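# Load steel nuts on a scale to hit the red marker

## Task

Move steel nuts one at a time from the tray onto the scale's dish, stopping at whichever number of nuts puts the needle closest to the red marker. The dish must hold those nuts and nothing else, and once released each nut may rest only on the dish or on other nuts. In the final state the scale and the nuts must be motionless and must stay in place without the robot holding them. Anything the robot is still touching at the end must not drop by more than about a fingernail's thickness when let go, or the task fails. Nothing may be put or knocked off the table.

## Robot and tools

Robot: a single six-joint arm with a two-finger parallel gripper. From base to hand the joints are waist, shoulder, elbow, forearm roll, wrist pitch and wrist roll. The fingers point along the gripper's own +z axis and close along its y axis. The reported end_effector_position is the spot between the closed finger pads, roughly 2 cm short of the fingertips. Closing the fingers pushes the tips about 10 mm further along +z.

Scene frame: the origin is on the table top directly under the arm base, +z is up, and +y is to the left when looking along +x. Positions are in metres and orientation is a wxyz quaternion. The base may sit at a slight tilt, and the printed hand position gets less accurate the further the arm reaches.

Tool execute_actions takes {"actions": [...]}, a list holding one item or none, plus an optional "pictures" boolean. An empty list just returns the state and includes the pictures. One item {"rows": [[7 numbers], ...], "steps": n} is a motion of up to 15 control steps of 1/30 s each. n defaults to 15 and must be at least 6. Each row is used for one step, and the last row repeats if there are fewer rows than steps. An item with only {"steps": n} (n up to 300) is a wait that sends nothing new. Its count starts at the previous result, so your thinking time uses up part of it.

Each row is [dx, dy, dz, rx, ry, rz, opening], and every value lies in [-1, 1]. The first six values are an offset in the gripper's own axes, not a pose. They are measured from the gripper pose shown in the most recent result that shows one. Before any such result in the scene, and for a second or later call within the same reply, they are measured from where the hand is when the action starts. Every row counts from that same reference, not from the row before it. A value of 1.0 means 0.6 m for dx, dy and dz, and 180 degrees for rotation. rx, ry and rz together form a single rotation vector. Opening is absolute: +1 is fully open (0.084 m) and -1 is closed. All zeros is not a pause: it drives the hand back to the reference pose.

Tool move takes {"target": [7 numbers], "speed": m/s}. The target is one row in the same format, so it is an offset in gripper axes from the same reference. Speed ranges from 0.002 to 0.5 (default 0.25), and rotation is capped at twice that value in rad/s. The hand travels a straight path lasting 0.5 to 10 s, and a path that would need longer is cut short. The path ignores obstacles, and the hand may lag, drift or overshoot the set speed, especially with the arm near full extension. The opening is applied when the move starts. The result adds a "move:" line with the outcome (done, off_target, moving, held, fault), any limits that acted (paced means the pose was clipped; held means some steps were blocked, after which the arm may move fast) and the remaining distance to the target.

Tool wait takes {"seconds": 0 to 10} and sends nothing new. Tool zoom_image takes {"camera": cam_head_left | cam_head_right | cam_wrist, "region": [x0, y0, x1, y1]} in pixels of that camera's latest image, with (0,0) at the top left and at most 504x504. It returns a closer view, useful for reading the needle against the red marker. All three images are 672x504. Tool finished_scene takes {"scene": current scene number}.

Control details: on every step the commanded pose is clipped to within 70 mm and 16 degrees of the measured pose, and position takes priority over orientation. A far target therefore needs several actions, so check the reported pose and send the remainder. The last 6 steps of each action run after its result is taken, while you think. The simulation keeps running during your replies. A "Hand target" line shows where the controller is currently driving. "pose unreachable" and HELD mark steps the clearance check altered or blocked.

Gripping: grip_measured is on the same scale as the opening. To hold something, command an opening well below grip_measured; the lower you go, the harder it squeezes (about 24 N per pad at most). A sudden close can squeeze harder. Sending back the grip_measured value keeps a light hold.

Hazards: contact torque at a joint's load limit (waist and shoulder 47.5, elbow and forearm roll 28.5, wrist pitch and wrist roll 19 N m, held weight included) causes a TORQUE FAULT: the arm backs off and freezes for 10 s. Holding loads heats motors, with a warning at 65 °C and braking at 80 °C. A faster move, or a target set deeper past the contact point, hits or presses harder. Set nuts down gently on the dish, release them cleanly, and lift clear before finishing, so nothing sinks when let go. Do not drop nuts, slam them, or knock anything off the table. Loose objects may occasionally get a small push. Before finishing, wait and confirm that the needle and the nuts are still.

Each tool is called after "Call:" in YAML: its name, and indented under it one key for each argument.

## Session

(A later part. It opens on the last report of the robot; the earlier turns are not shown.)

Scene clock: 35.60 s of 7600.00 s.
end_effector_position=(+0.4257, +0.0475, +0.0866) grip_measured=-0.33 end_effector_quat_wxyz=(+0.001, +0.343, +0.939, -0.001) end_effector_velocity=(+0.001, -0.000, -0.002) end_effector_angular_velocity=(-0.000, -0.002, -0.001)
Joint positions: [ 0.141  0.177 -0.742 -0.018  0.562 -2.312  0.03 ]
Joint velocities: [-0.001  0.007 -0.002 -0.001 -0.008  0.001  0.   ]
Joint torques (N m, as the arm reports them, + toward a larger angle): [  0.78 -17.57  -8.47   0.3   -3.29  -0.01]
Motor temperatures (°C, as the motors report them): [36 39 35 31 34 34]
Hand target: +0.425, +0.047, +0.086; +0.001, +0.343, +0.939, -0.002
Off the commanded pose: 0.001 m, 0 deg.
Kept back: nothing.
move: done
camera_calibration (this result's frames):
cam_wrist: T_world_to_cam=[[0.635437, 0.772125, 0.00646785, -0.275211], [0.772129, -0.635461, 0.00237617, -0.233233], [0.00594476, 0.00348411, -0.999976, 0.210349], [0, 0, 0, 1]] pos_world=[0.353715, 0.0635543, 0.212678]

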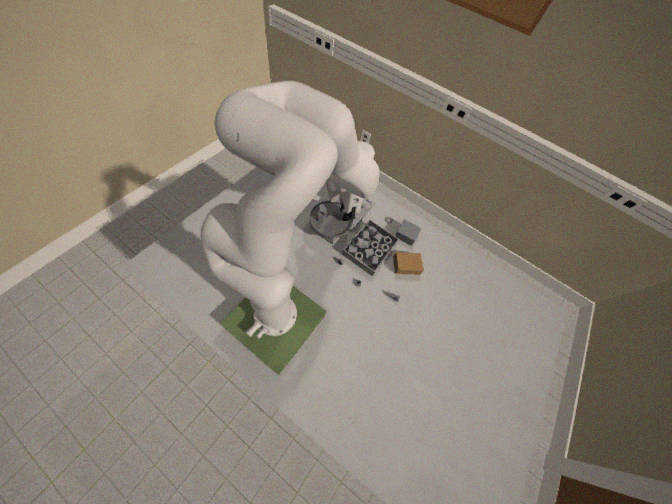

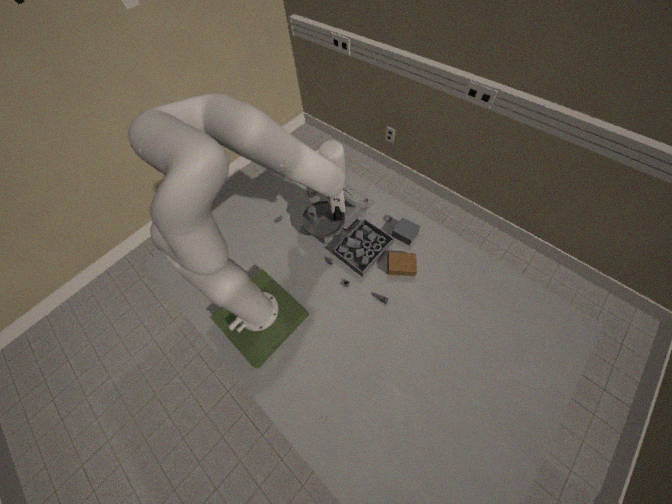

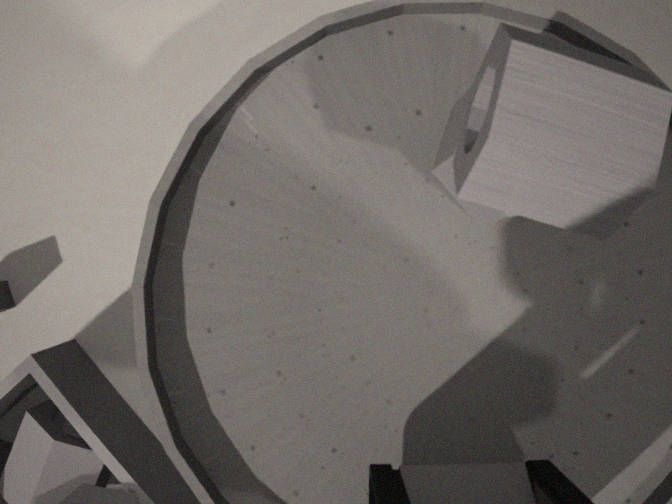

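Call:
move:
  target: [0, 0, -0.005, 0, 0, 0, -0.6]
  speed: 0.03

Call:
move:
  target: [0, 0, 0, 0, 0, 0, -0.05]

Call:
move:
  target: [0, 0, -0.06, 0, 0, 0, -0.05]
  speed: 0.2

Call:
move:
  target: [-0.236, -0.136, -0.09, 0, 0, 0, 0.0]
  speed: 0.35

Scene clock: 37.70 s of 7600.00 s.
end_effector_position=(+0.4255, +0.0474, +0.0891) grip_measured=-0.33 end_effector_quat_wxyz=(+0.001, +0.343, +0.939, -0.002) end_effector_velocity=(-0.000, +0.000, +0.001) end_effector_angular_velocity=(+0.001, -0.001, -0.003)
Joint positions: [ 0.141  0.17  -0.743 -0.018  0.571 -2.312  0.03 ]
Joint velocities: [ 0.    -0.004  0.     0.002  0.003  0.001 -0.   ]
Joint torques (N m, as the arm reports them, + toward a larger angle): [  0.86 -19.45  -8.44   0.66  -1.71   0.04]
Motor temperatures (°C, as the motors report them): [36 39 35 31 34 34]
Hand target: +0.426, +0.047, +0.090; +0.001, +0.343, +0.939, -0.001
Off the commanded pose: 0.000 m, 0 deg.
Kept back: nothing.
move: done
camera_calibration (this result's frames):
cam_wrist: T_world_to_cam=[[0.635454, 0.772116, 0.00596689, -0.275017], [0.772121, -0.635473, 0.00191287, -0.233031], [0.00526875, 0.00339162, -0.99998, 0.213219], [0, 0, 0, 1]] pos_world=[0.353565, 0.0635371, 0.215302]

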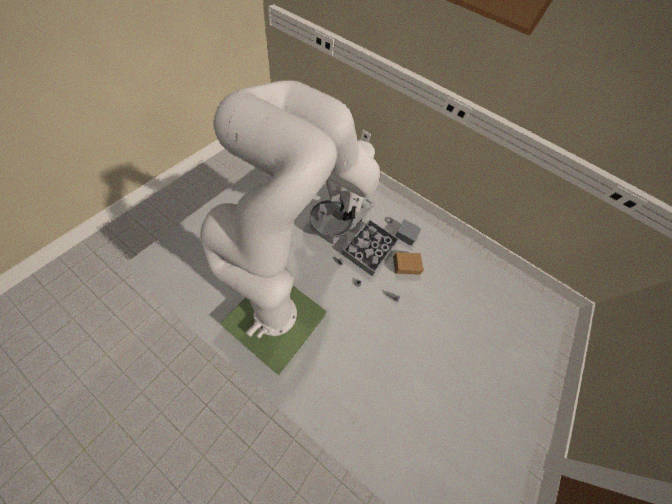

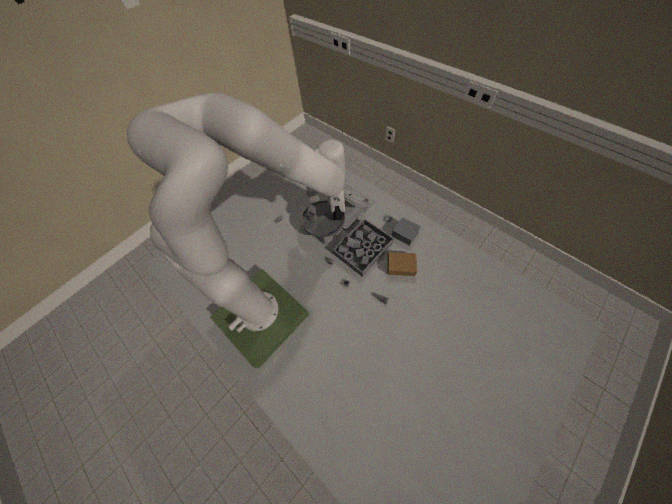

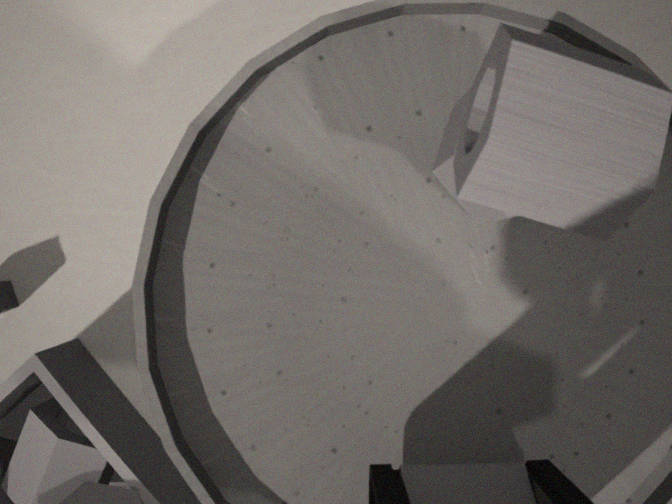

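Scene clock: 38.20 s of 7600.00 s.
end_effector_position=(+0.4254, +0.0474, +0.0890) grip_measured=-0.06 end_effector_quat_wxyz=(+0.001, +0.343, +0.939, -0.002) end_effector_velocity=(-0.000, +0.000, -0.001) end_effector_angular_velocity=(-0.000, +0.001, +0.000)
Joint positions: [ 0.141  0.17  -0.743 -0.018  0.571 -2.312  0.041]
Joint velocities: [ 0.001  0.001  0.001 -0.    -0.     0.     0.   ]
Joint torques (N m, as the arm reports them, + toward a larger angle): [  1.01 -20.61  -9.14   0.5   -1.91   0.14]
Motor temperatures (°C, as the motors report them): [36 39 35 31 34 34]
Hand target: +0.425, +0.047, +0.089; +0.001, +0.343, +0.939, -0.002
Off the commanded pose: 0.000 m, 0 deg.
Kept back: nothing.
move: done
camera_calibration (this result's frames):
cam_wrist: T_world_to_cam=[[0.635463, 0.77211, 0.00576509, -0.274932], [0.772115, -0.63548, 0.0017202, -0.232951], [0.00499179, 0.00335819, -0.999982, 0.213241], [0, 0, 0, 1]] pos_world=[0.353509, 0.0635259, 0.215222]

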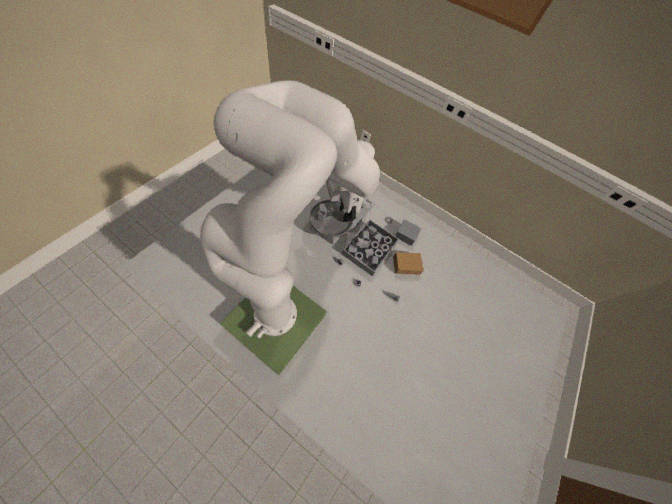

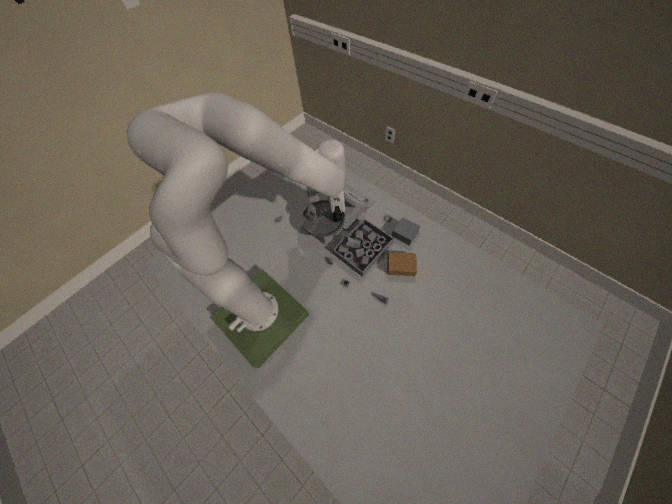

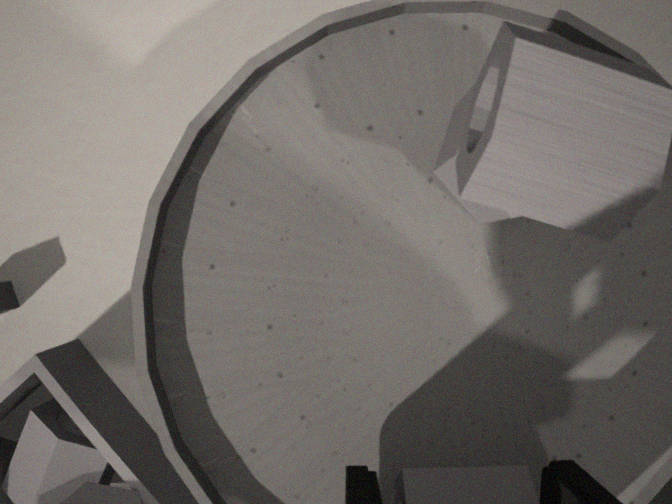

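Scene clock: 39.03 s of 7600.00 s.
end_effector_position=(+0.4251, +0.0474, +0.1246) grip_measured=-0.06 end_effector_quat_wxyz=(+0.001, +0.343, +0.939, -0.002) end_effector_velocity=(+0.000, -0.000, +0.002) end_effector_angular_velocity=(-0.000, -0.002, +0.000)
Joint positions: [ 0.142  0.081 -0.759 -0.015  0.677 -2.314  0.041]
Joint velocities: [-0.    -0.006 -0.001 -0.001  0.005  0.    -0.   ]
Joint torques (N m, as the arm reports them, + toward a larger angle): [  0.79 -19.81  -9.97   0.39  -1.81  -0.04]
Motor temperatures (°C, as the motors report them): [36 39 35 31 34 34]
Hand target: +0.425, +0.047, +0.125; +0.001, +0.343, +0.939, -0.002
Off the commanded pose: 0.001 m, 0 deg.
Kept back: nothing.
move: done
camera_calibration (this result's frames):
cam_wrist: T_world_to_cam=[[0.635571, 0.772025, 0.00518303, -0.274967], [0.77203, -0.635585, 0.00142053, -0.232748], [0.00439094, 0.0030986, -0.999986, 0.249039], [0, 0, 0, 1]] pos_world=[0.353356, 0.0635787, 0.250791]

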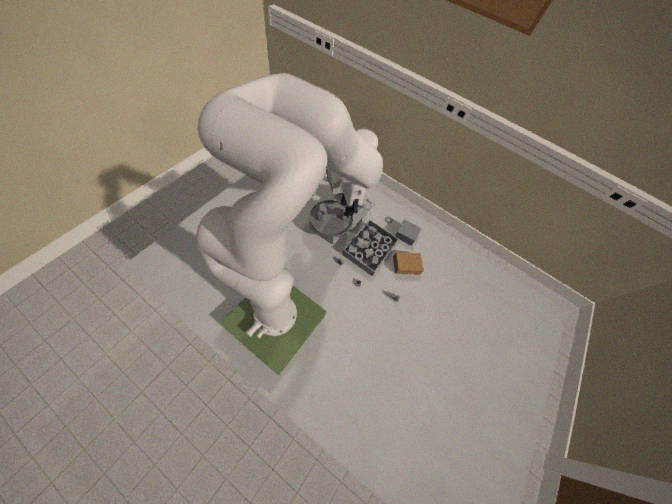

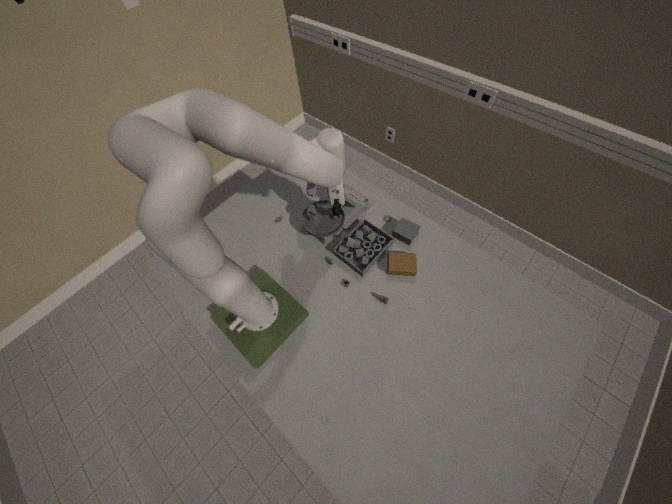

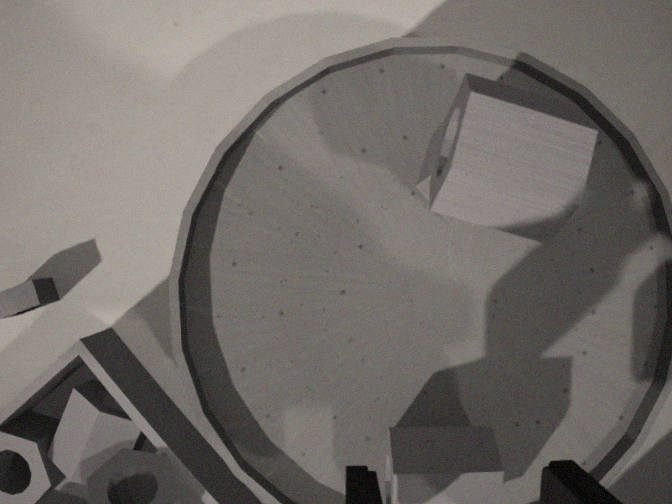

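Scene clock: 40.17 s of 7600.00 s.
end_effector_position=(+0.4800, -0.1057, +0.1788) grip_measured=-0.01 end_effector_quat_wxyz=(+0.000, +0.343, +0.939, -0.002) end_effector_velocity=(+0.002, -0.002, +0.002) end_effector_angular_velocity=(+0.000, -0.001, -0.001)
Joint positions: [-0.186  0.166 -1.054 -0.011  0.885 -2.647  0.044]
Joint velocities: [-0.004  0.003 -0.01   0.001  0.006 -0.003 -0.   ]
Joint torques (N m, as the arm reports them, + toward a larger angle): [  0.6  -22.69 -10.63   0.21  -1.83   0.13]
Motor temperatures (°C, as the motors report them): [36 39 35 31 34 34]
Hand target: +0.480, -0.106, +0.179; +0.000, +0.343, +0.939, -0.002
Off the commanded pose: 0.001 m, 0 deg.
Kept back: nothing.
move: done
camera_calibration (this result's frames):
cam_wrist: T_world_to_cam=[[0.635492, 0.772088, 0.00541118, -0.1919], [0.772098, -0.635503, 0.000421696, -0.372365], [0.00376441, 0.00390997, -0.999985, 0.303885], [0, 0, 0, 1]] pos_world=[0.40831, -0.0896635, 0.305076]

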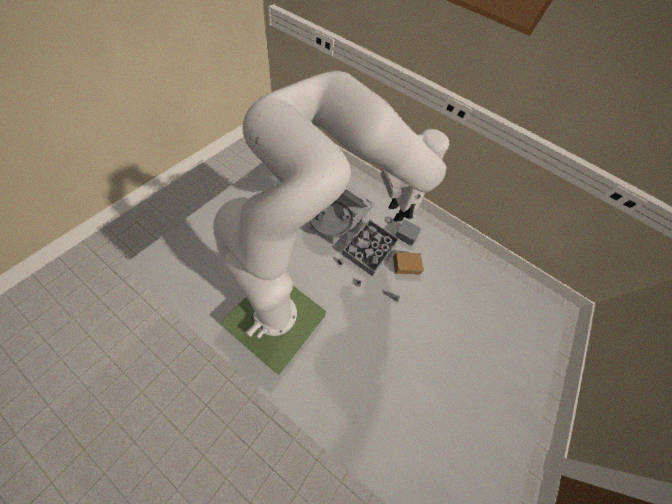

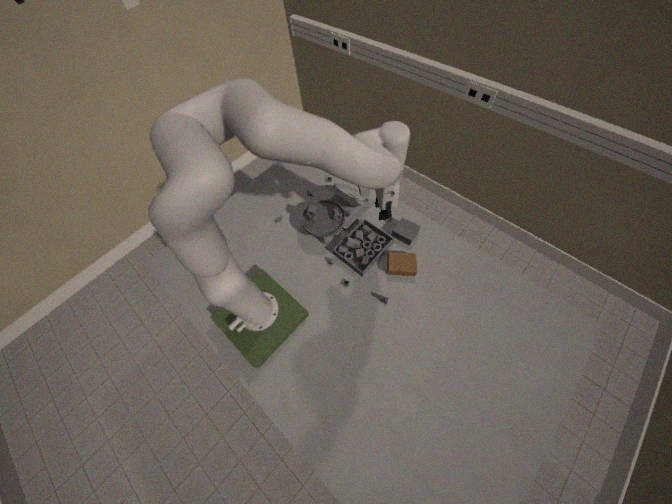

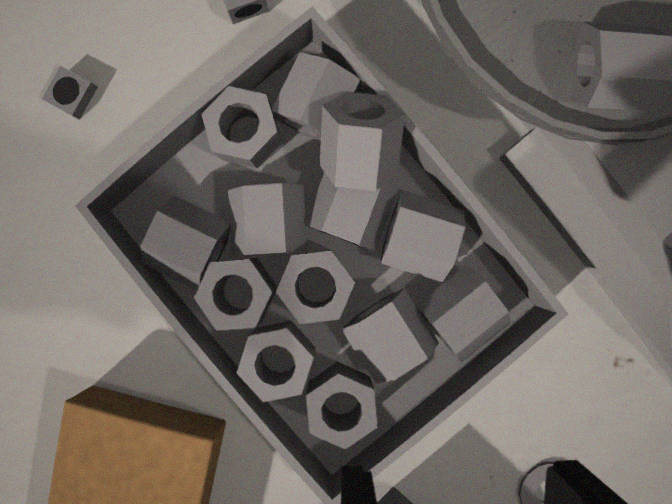

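Call:
zoom_image:
  camera: "cam_wrist"
  region: [220, 170, 580, 500]

Region (220, 170, 580, 500) of cam_wrist's 672x504 image, scaled by 1.400, with more detail than that image has; it fills the top 462 rows of this view, and the rest is white.

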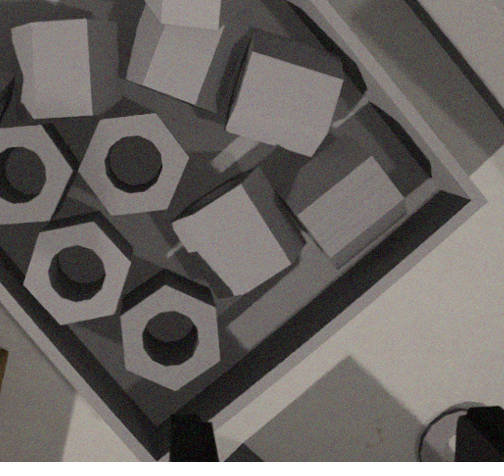

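Call:
move:
  target: [0.137, -0.107, 0.165, 0, 0, -0.017, -0.09]
  speed: 0.3

Scene clock: 43.33 s of 7600.00 s.
end_effector_position=(+0.3765, -0.1015, +0.0803) grip_measured=-0.10 end_effector_quat_wxyz=(+0.001, +0.318, +0.948, -0.001) end_effector_velocity=(-0.003, +0.000, -0.003) end_effector_angular_velocity=(+0.001, -0.001, +0.002)
Joint positions: [-0.234  0.088 -0.596 -0.015  0.504 -2.743  0.04 ]
Joint velocities: [-0.002 -0.     0.013  0.002 -0.014 -0.005  0.   ]
Joint torques (N m, as the arm reports them, + toward a larger angle): [  0.56 -18.05  -8.7    0.45  -1.74   0.01]
Motor temperatures (°C, as the motors report them): [36 39 35 31 34 34]
Hand target: +0.376, -0.101, +0.080; +0.000, +0.318, +0.948, -0.001
Off the commanded pose: 0.001 m, 0 deg.
Kept back: nothing.
move: done
camera_calibration (this result's frames):
cam_wrist: T_world_to_cam=[[0.592977, 0.805195, 0.00621748, -0.10953], [0.805208, -0.592992, 0.000684884, -0.297871], [0.00423838, 0.00460025, -0.99998, 0.205648], [0, 0, 0, 1]] pos_world=[0.303925, -0.0893887, 0.206529]

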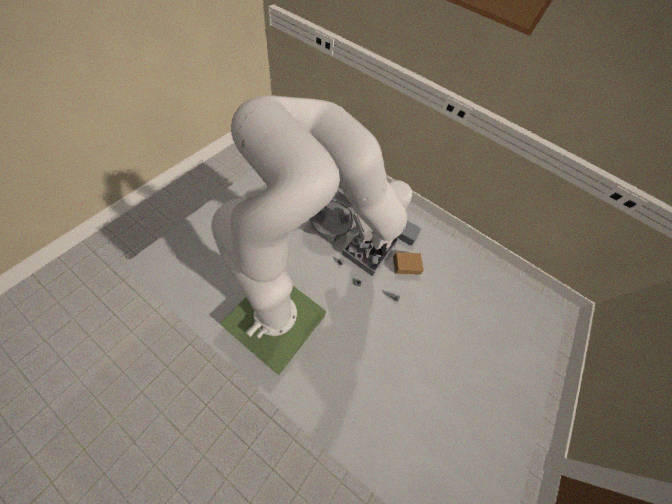

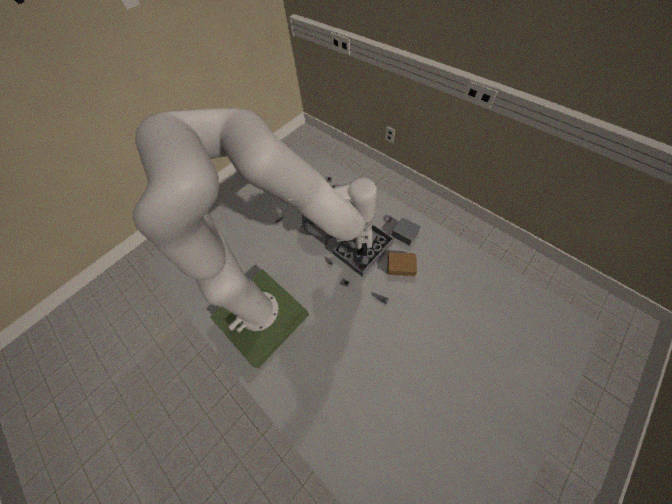

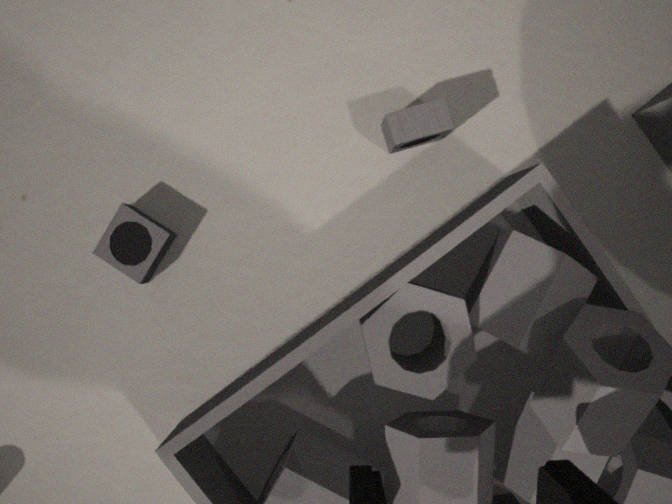

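Call:
move:
  target: [0.007, -0.005, 0.078, 0, 0, 0, -0.09]
  speed: 0.05

Scene clock: 44.97 s of 7600.00 s.
end_effector_position=(+0.3896, -0.1060, +0.0481) grip_measured=-0.11 end_effector_quat_wxyz=(+0.024, +0.317, +0.948, +0.000) end_effector_velocity=(+0.003, -0.001, +0.000) end_effector_angular_velocity=(-0.001, -0.006, -0.005)
Joint positions: [-0.239  0.209 -0.604 -0.02   0.343 -2.742  0.039]
Joint velocities: [-0.001  0.003 -0.004  0.002 -0.005  0.002  0.   ]
Joint torques (N m, as the arm reports them, + toward a larger angle): [-7.1   7.72  6.99  0.69  7.49  0.13]
Motor temperatures (°C, as the motors report them): [36 39 35 31 34 34]
Hand target: +0.371, -0.101, +0.034; +0.001, +0.318, +0.948, -0.001
Off the commanded pose: 0.024 m, 3 deg.
Kept back: nothing.
move: off_target
camera_calibration (this result's frames):
cam_wrist: T_world_to_cam=[[0.591586, 0.80589, 0.023829, -0.113699], [0.804666, -0.592019, 0.0450077, -0.312917], [0.0503784, -0.00745155, -0.998702, 0.154072], [0, 0, 0, 1]] pos_world=[0.311295, -0.0924758, 0.170665]

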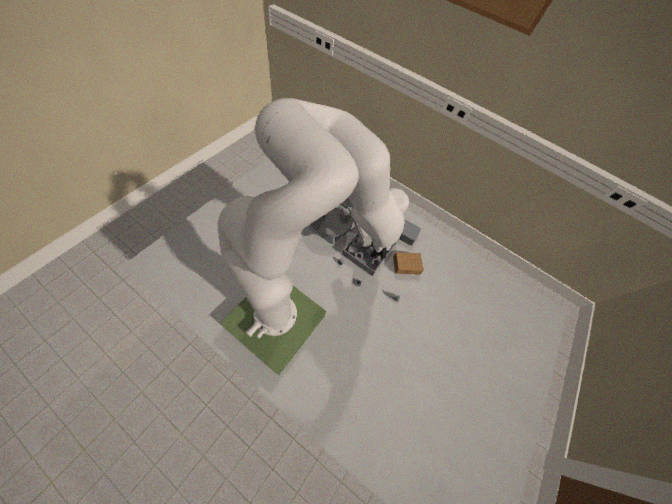

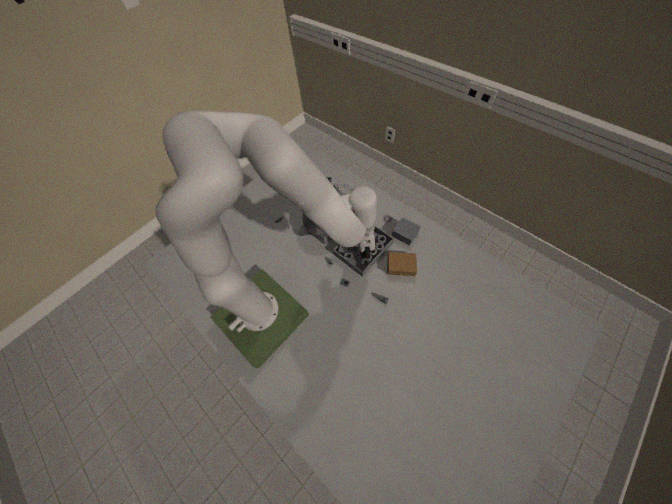

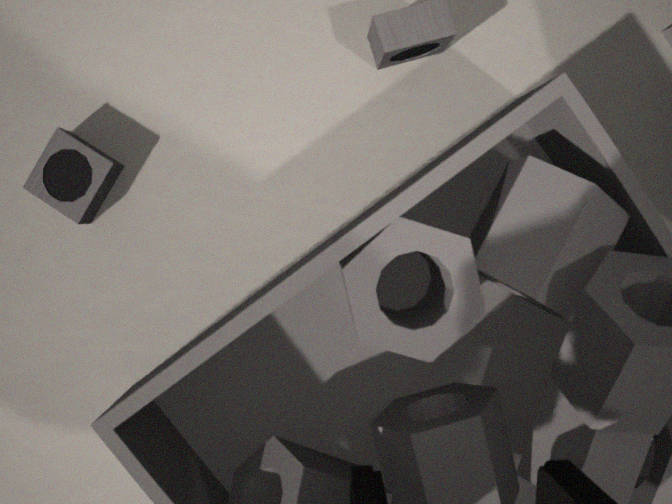

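Hard jam — back off.

Call:
move:
  target: [0, 0, -0.05, 0, 0, 0, -0.09]
  speed: 0.1

Scene clock: 46.10 s of 7600.00 s.
end_effector_position=(+0.3878, -0.1056, +0.0775) grip_measured=-0.10 end_effector_quat_wxyz=(+0.024, +0.317, +0.948, +0.000) end_effector_velocity=(+0.002, -0.000, +0.003) end_effector_angular_velocity=(-0.002, -0.005, +0.001)
Joint positions: [-0.237  0.11  -0.597 -0.017  0.436 -2.745  0.04 ]
Joint velocities: [ 0.001 -0.006 -0.001 -0.001  0.001  0.    -0.   ]
Joint torques (N m, as the arm reports them, + toward a larger angle): [  0.75 -18.6   -8.66   0.37  -2.09   0.1 ]
Motor temperatures (°C, as the motors report them): [36 39 35 31 34 34]
Hand target: +0.388, -0.106, +0.078; +0.024, +0.317, +0.948, +0.000
Off the commanded pose: 0.001 m, 0 deg.
Kept back: nothing.
move: done
camera_calibration (this result's frames):
cam_wrist: T_world_to_cam=[[0.591793, 0.805754, 0.0232561, -0.113722], [0.804583, -0.592205, 0.0440412, -0.312458], [0.0492587, -0.0073518, -0.998759, 0.184029], [0, 0, 0, 1]] pos_world=[0.309633, -0.0920539, 0.200207]

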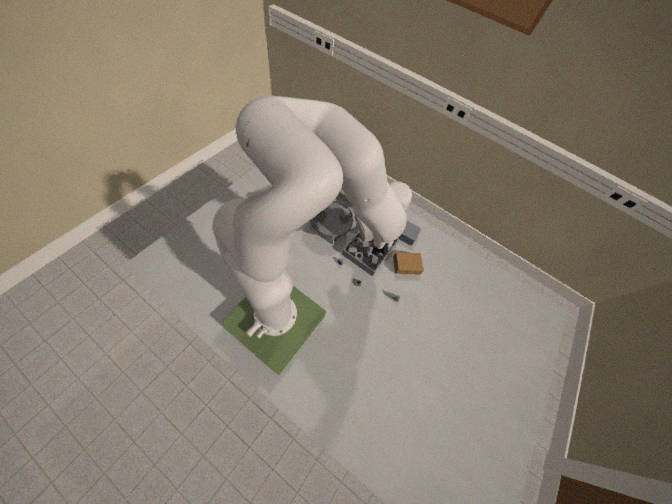

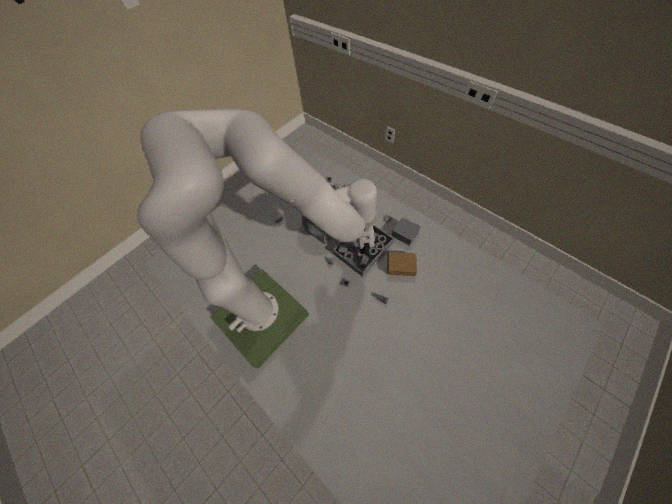

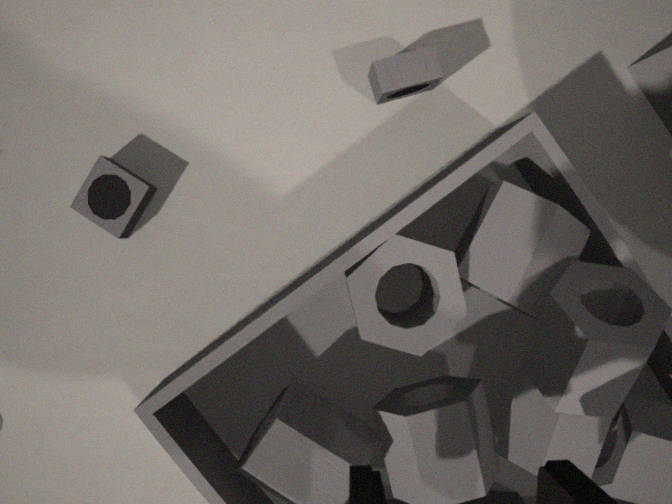

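Call:
move:
  target: [-0.085, 0.082, -0.146, 0.0048, 0.0145, 0, -0.09]
  speed: 0.3

Scene clock: 49.37 s of 7600.00 s.
end_effector_position=(+0.4537, -0.0963, +0.1678) grip_measured=-0.10 end_effector_quat_wxyz=(-0.000, +0.318, +0.948, -0.000) end_effector_velocity=(+0.002, +0.000, +0.002) end_effector_angular_velocity=(+0.000, -0.001, +0.001)
Joint positions: [-0.179  0.099 -0.932 -0.007  0.831 -2.697  0.04 ]
Joint velocities: [ 0.001  0.001 -0.007  0.     0.006  0.     0.   ]
Joint torques (N m, as the arm reports them, + toward a larger angle): [  0.85 -21.6  -10.54   0.63  -1.87  -0.13]
Motor temperatures (°C, as the motors report them): [36 39 35 31 34 34]
Hand target: +0.454, -0.096, +0.168; -0.000, +0.318, +0.948, -0.000
Off the commanded pose: 0.001 m, 0 deg.
Kept back: nothing.
move: done
camera_calibration (this result's frames):
cam_wrist: T_world_to_cam=[[0.592921, 0.805222, 0.00792919, -0.160335], [0.805254, -0.592928, -0.00173383, -0.35665], [0.00330532, 0.00741304, -0.999967, 0.2935], [0, 0, 0, 1]] pos_world=[0.381289, -0.084538, 0.294143]

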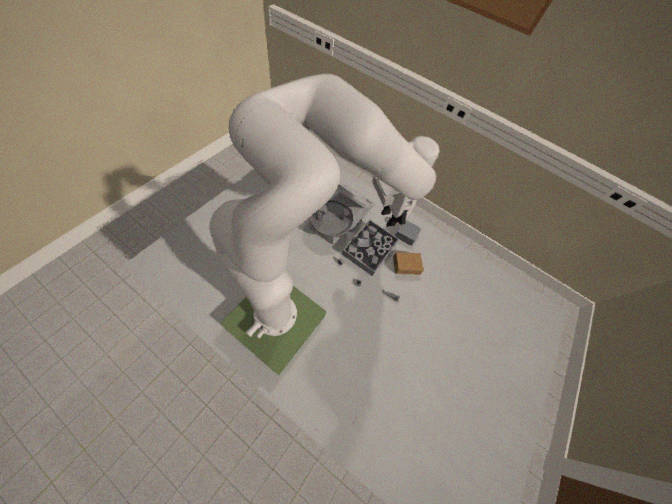

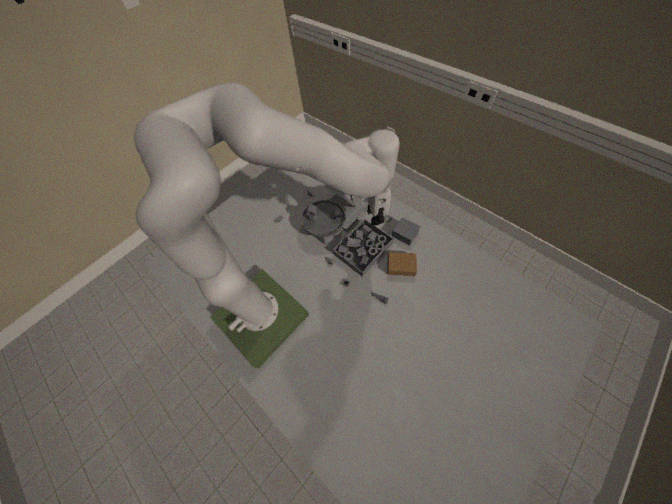

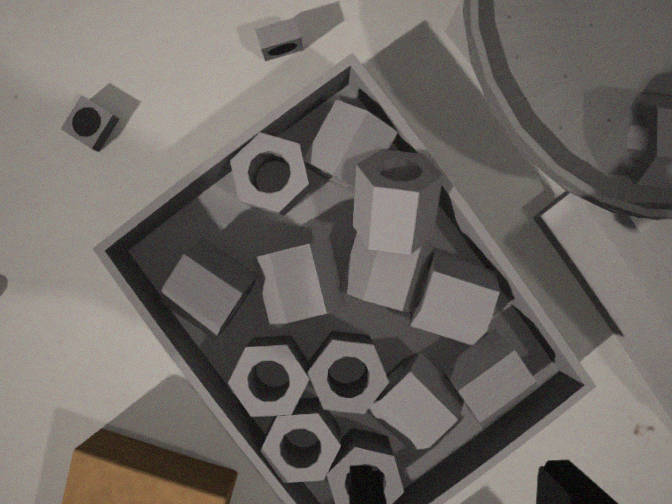

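Call:
zoom_image:
  camera: "cam_wrist"
  region: [120, 120, 460, 430]

Region (120, 120, 460, 430) of cam_wrist's 672x504 image, scaled by 1.482, with more detail than that image has; it fills the top 460 rows of this view, and the rest is white.

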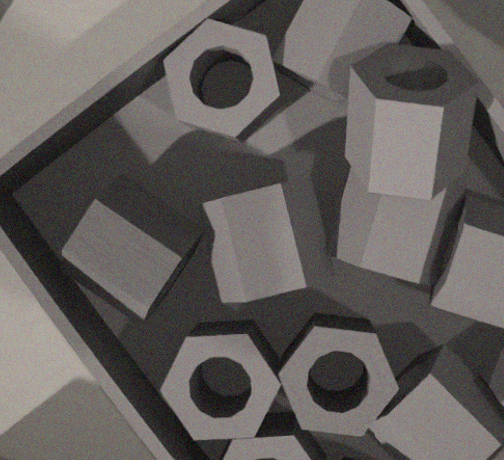

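Call:
move:
  target: [0.0853, -0.143, 0.155, 0, 0, 0.189, -0.2]
  speed: 0.35

Scene clock: 52.57 s of 7600.00 s.
end_effector_position=(+0.3616, -0.1331, +0.0752) grip_measured=-0.22 end_effector_quat_wxyz=(-0.000, +0.580, +0.814, +0.001) end_effector_velocity=(-0.003, -0.000, -0.003) end_effector_angular_velocity=(-0.003, +0.003, -0.011)
Joint positions: [-0.325  0.092 -0.58  -0.007  0.485 -2.249  0.035]
Joint velocities: [-0.003  0.004  0.009 -0.008 -0.011  0.015 -0.   ]
Joint torques (N m, as the arm reports them, + toward a larger angle): [  0.56 -18.51  -8.61   0.29  -1.7   -0.16]
Motor temperatures (°C, as the motors report them): [36 39 35 31 34 34]
Hand target: +0.361, -0.133, +0.075; -0.000, +0.581, +0.814, +0.000
Off the commanded pose: 0.001 m, 0 deg.
Kept back: nothing.
move: done
camera_calibration (this result's frames):
cam_wrist: T_world_to_cam=[[0.941376, 0.337242, 0.00887237, -0.263702], [0.337274, -0.941403, -0.00239366, -0.181589], [0.00754524, 0.00524575, -0.999958, 0.199618], [0, 0, 0, 1]] pos_world=[0.307982, -0.0830647, 0.201515]

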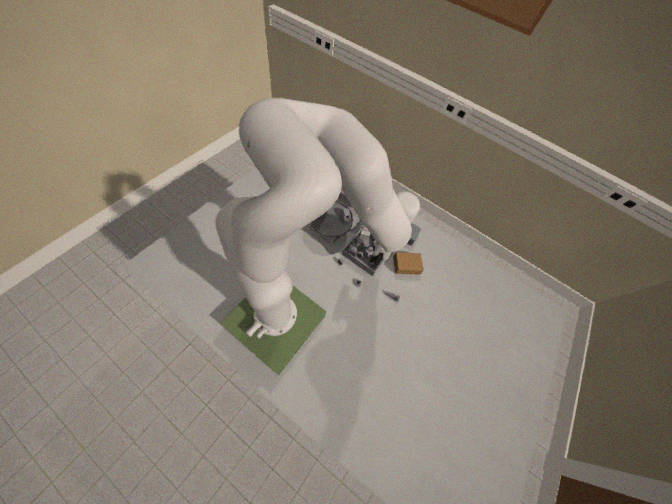

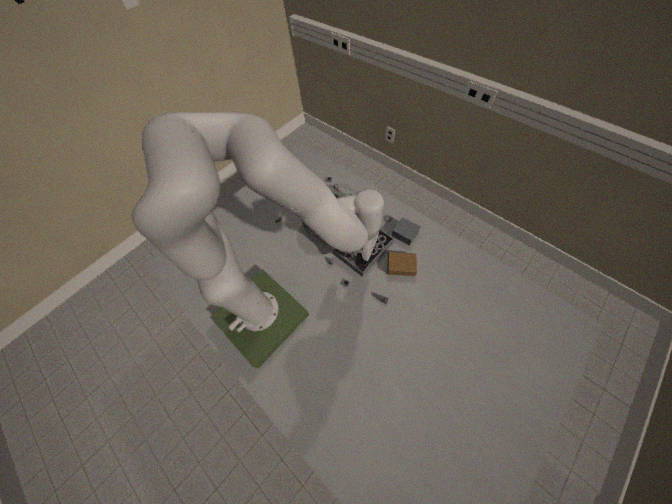

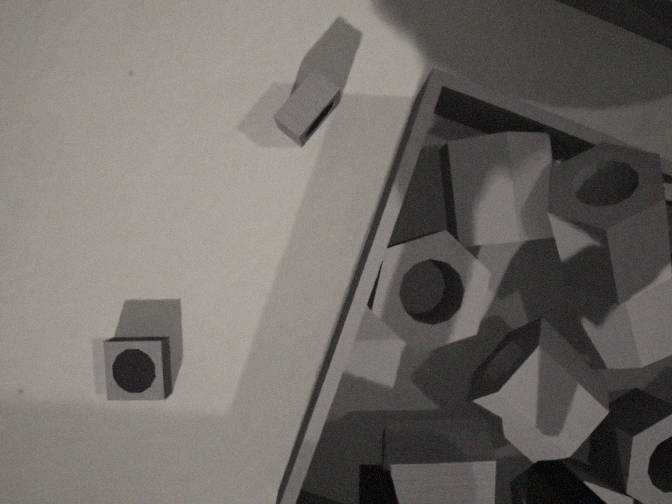

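Call:
zoom_image:
  camera: "cam_wrist"
  region: [300, 380, 620, 504]

Region (300, 380, 620, 504) of cam_wrist's 672x504 image, scaled by 1.575, with more detail than that image has; it fills the top 195 rows of this view, and the rest is white.

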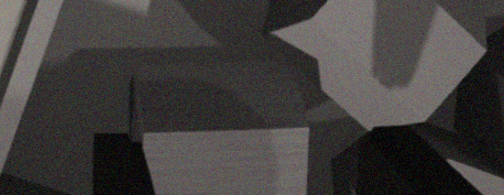

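Call:
move:
  target: [0.003, -0.001, 0.046, 0, 0, 0, -0.2]
  speed: 0.05

Scene clock: 54.20 s of 7600.00 s.
end_effector_position=(+0.3606, -0.1316, +0.0479) grip_measured=-0.22 end_effector_quat_wxyz=(-0.000, +0.580, +0.814, +0.001) end_effector_velocity=(+0.000, +0.000, -0.002) end_effector_angular_velocity=(-0.000, -0.002, -0.000)
Joint positions: [-0.323  0.177 -0.575 -0.008  0.394 -2.245  0.035]
Joint velocities: [ 0.     0.006  0.     0.001 -0.007 -0.    -0.   ]
Joint torques (N m, as the arm reports them, + toward a larger angle): [  0.69 -18.65  -7.76   0.57  -1.94  -0.08]
Motor temperatures (°C, as the motors report them): [36 39 35 31 34 34]
Hand target: +0.361, -0.132, +0.048; -0.000, +0.580, +0.814, +0.001
Off the commanded pose: 0.000 m, 0 deg.
Kept back: nothing.
move: done
camera_calibration (this result's frames):
cam_wrist: T_world_to_cam=[[0.941348, 0.337311, 0.00925001, -0.263061], [0.337345, -0.941378, -0.00229873, -0.179885], [0.00793237, 0.00528435, -0.999955, 0.172206], [0, 0, 0, 1]] pos_world=[0.306949, -0.0815159, 0.174218]

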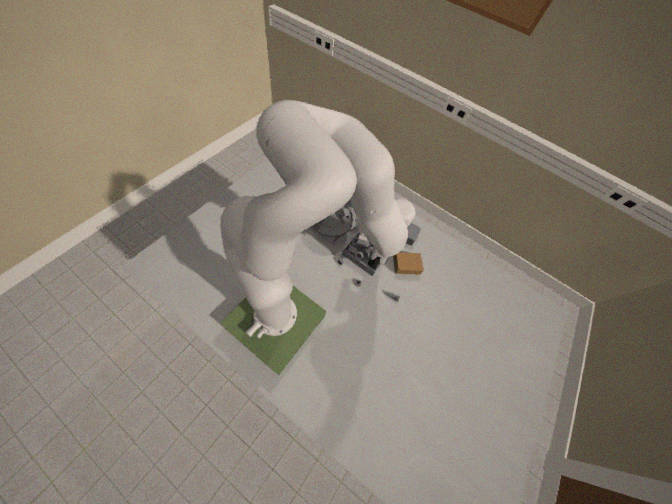

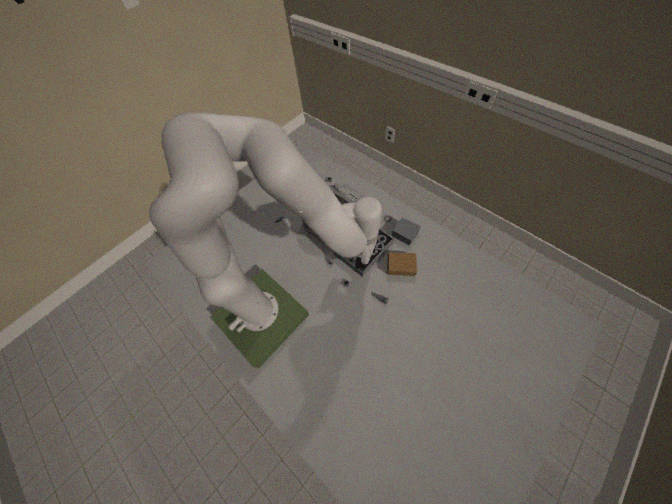

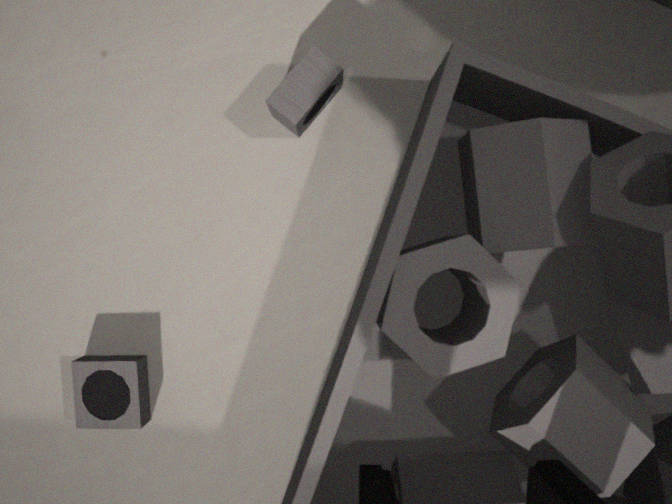

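No contact. Go a bit lower.

Call:
move:
  target: [0, 0, 0.009, 0, 0, 0, -0.2]
  speed: 0.02

Scene clock: 55.13 s of 7600.00 s.
end_effector_position=(+0.3611, -0.1319, +0.0431) grip_measured=-0.22 end_effector_quat_wxyz=(+0.001, +0.581, +0.814, +0.001) end_effector_velocity=(-0.000, +0.001, -0.002) end_effector_angular_velocity=(+0.000, +0.002, +0.002)
Joint positions: [-0.323  0.194 -0.577 -0.008  0.377 -2.245  0.035]
Joint velocities: [ 0.001  0.006  0.    -0.002 -0.005  0.    -0.   ]
Joint torques (N m, as the arm reports them, + toward a larger angle): [  3.07 -16.75  -6.62   0.74  -1.48  -0.06]
Motor temperatures (°C, as the motors report them): [36 39 35 31 34 34]
Hand target: +0.361, -0.132, +0.042; -0.000, +0.580, +0.814, +0.001
Off the commanded pose: 0.001 m, 0 deg.
Kept back: nothing.
move: done
camera_calibration (this result's frames):
cam_wrist: T_world_to_cam=[[0.941537, 0.33675, 0.0103351, -0.26348], [0.336781, -0.941582, -0.00142351, -0.18027], [0.00925195, 0.00482094, -0.999946, 0.166834], [0, 0, 0, 1]] pos_world=[0.307244, -0.0818161, 0.169292]

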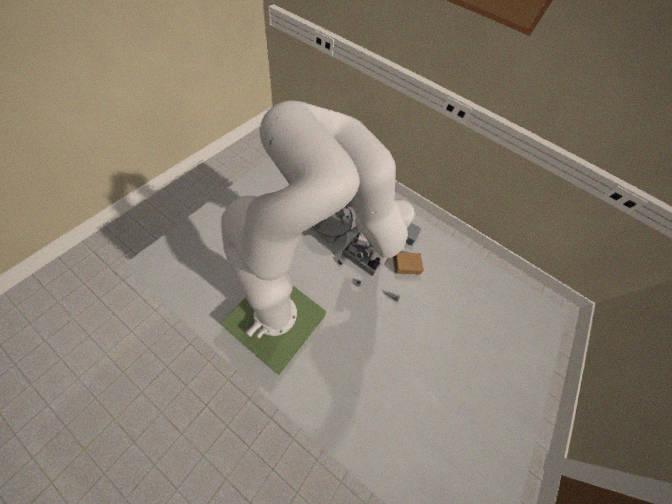

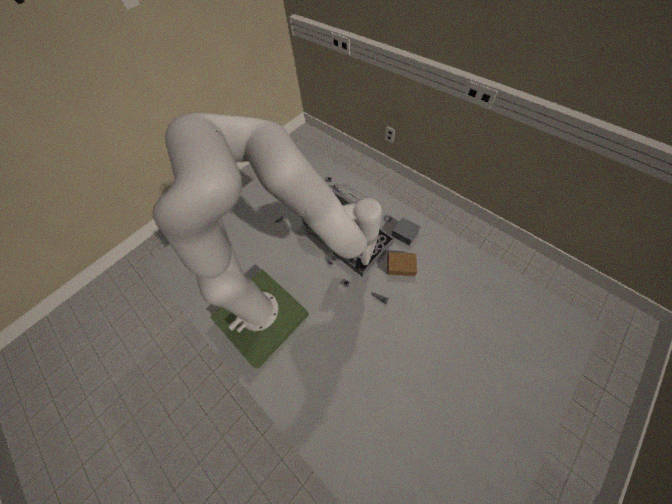

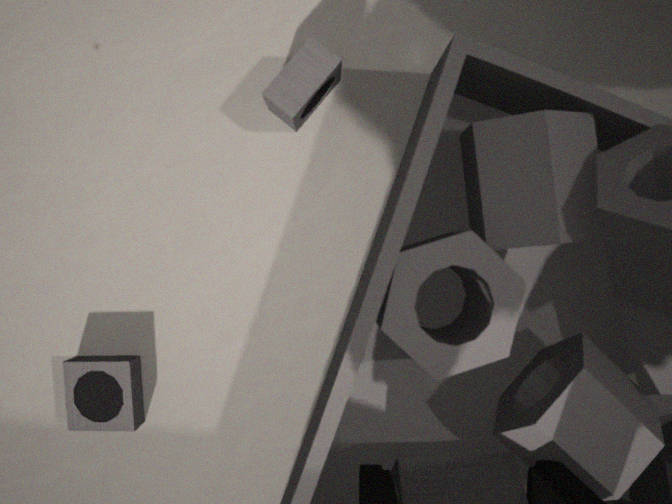

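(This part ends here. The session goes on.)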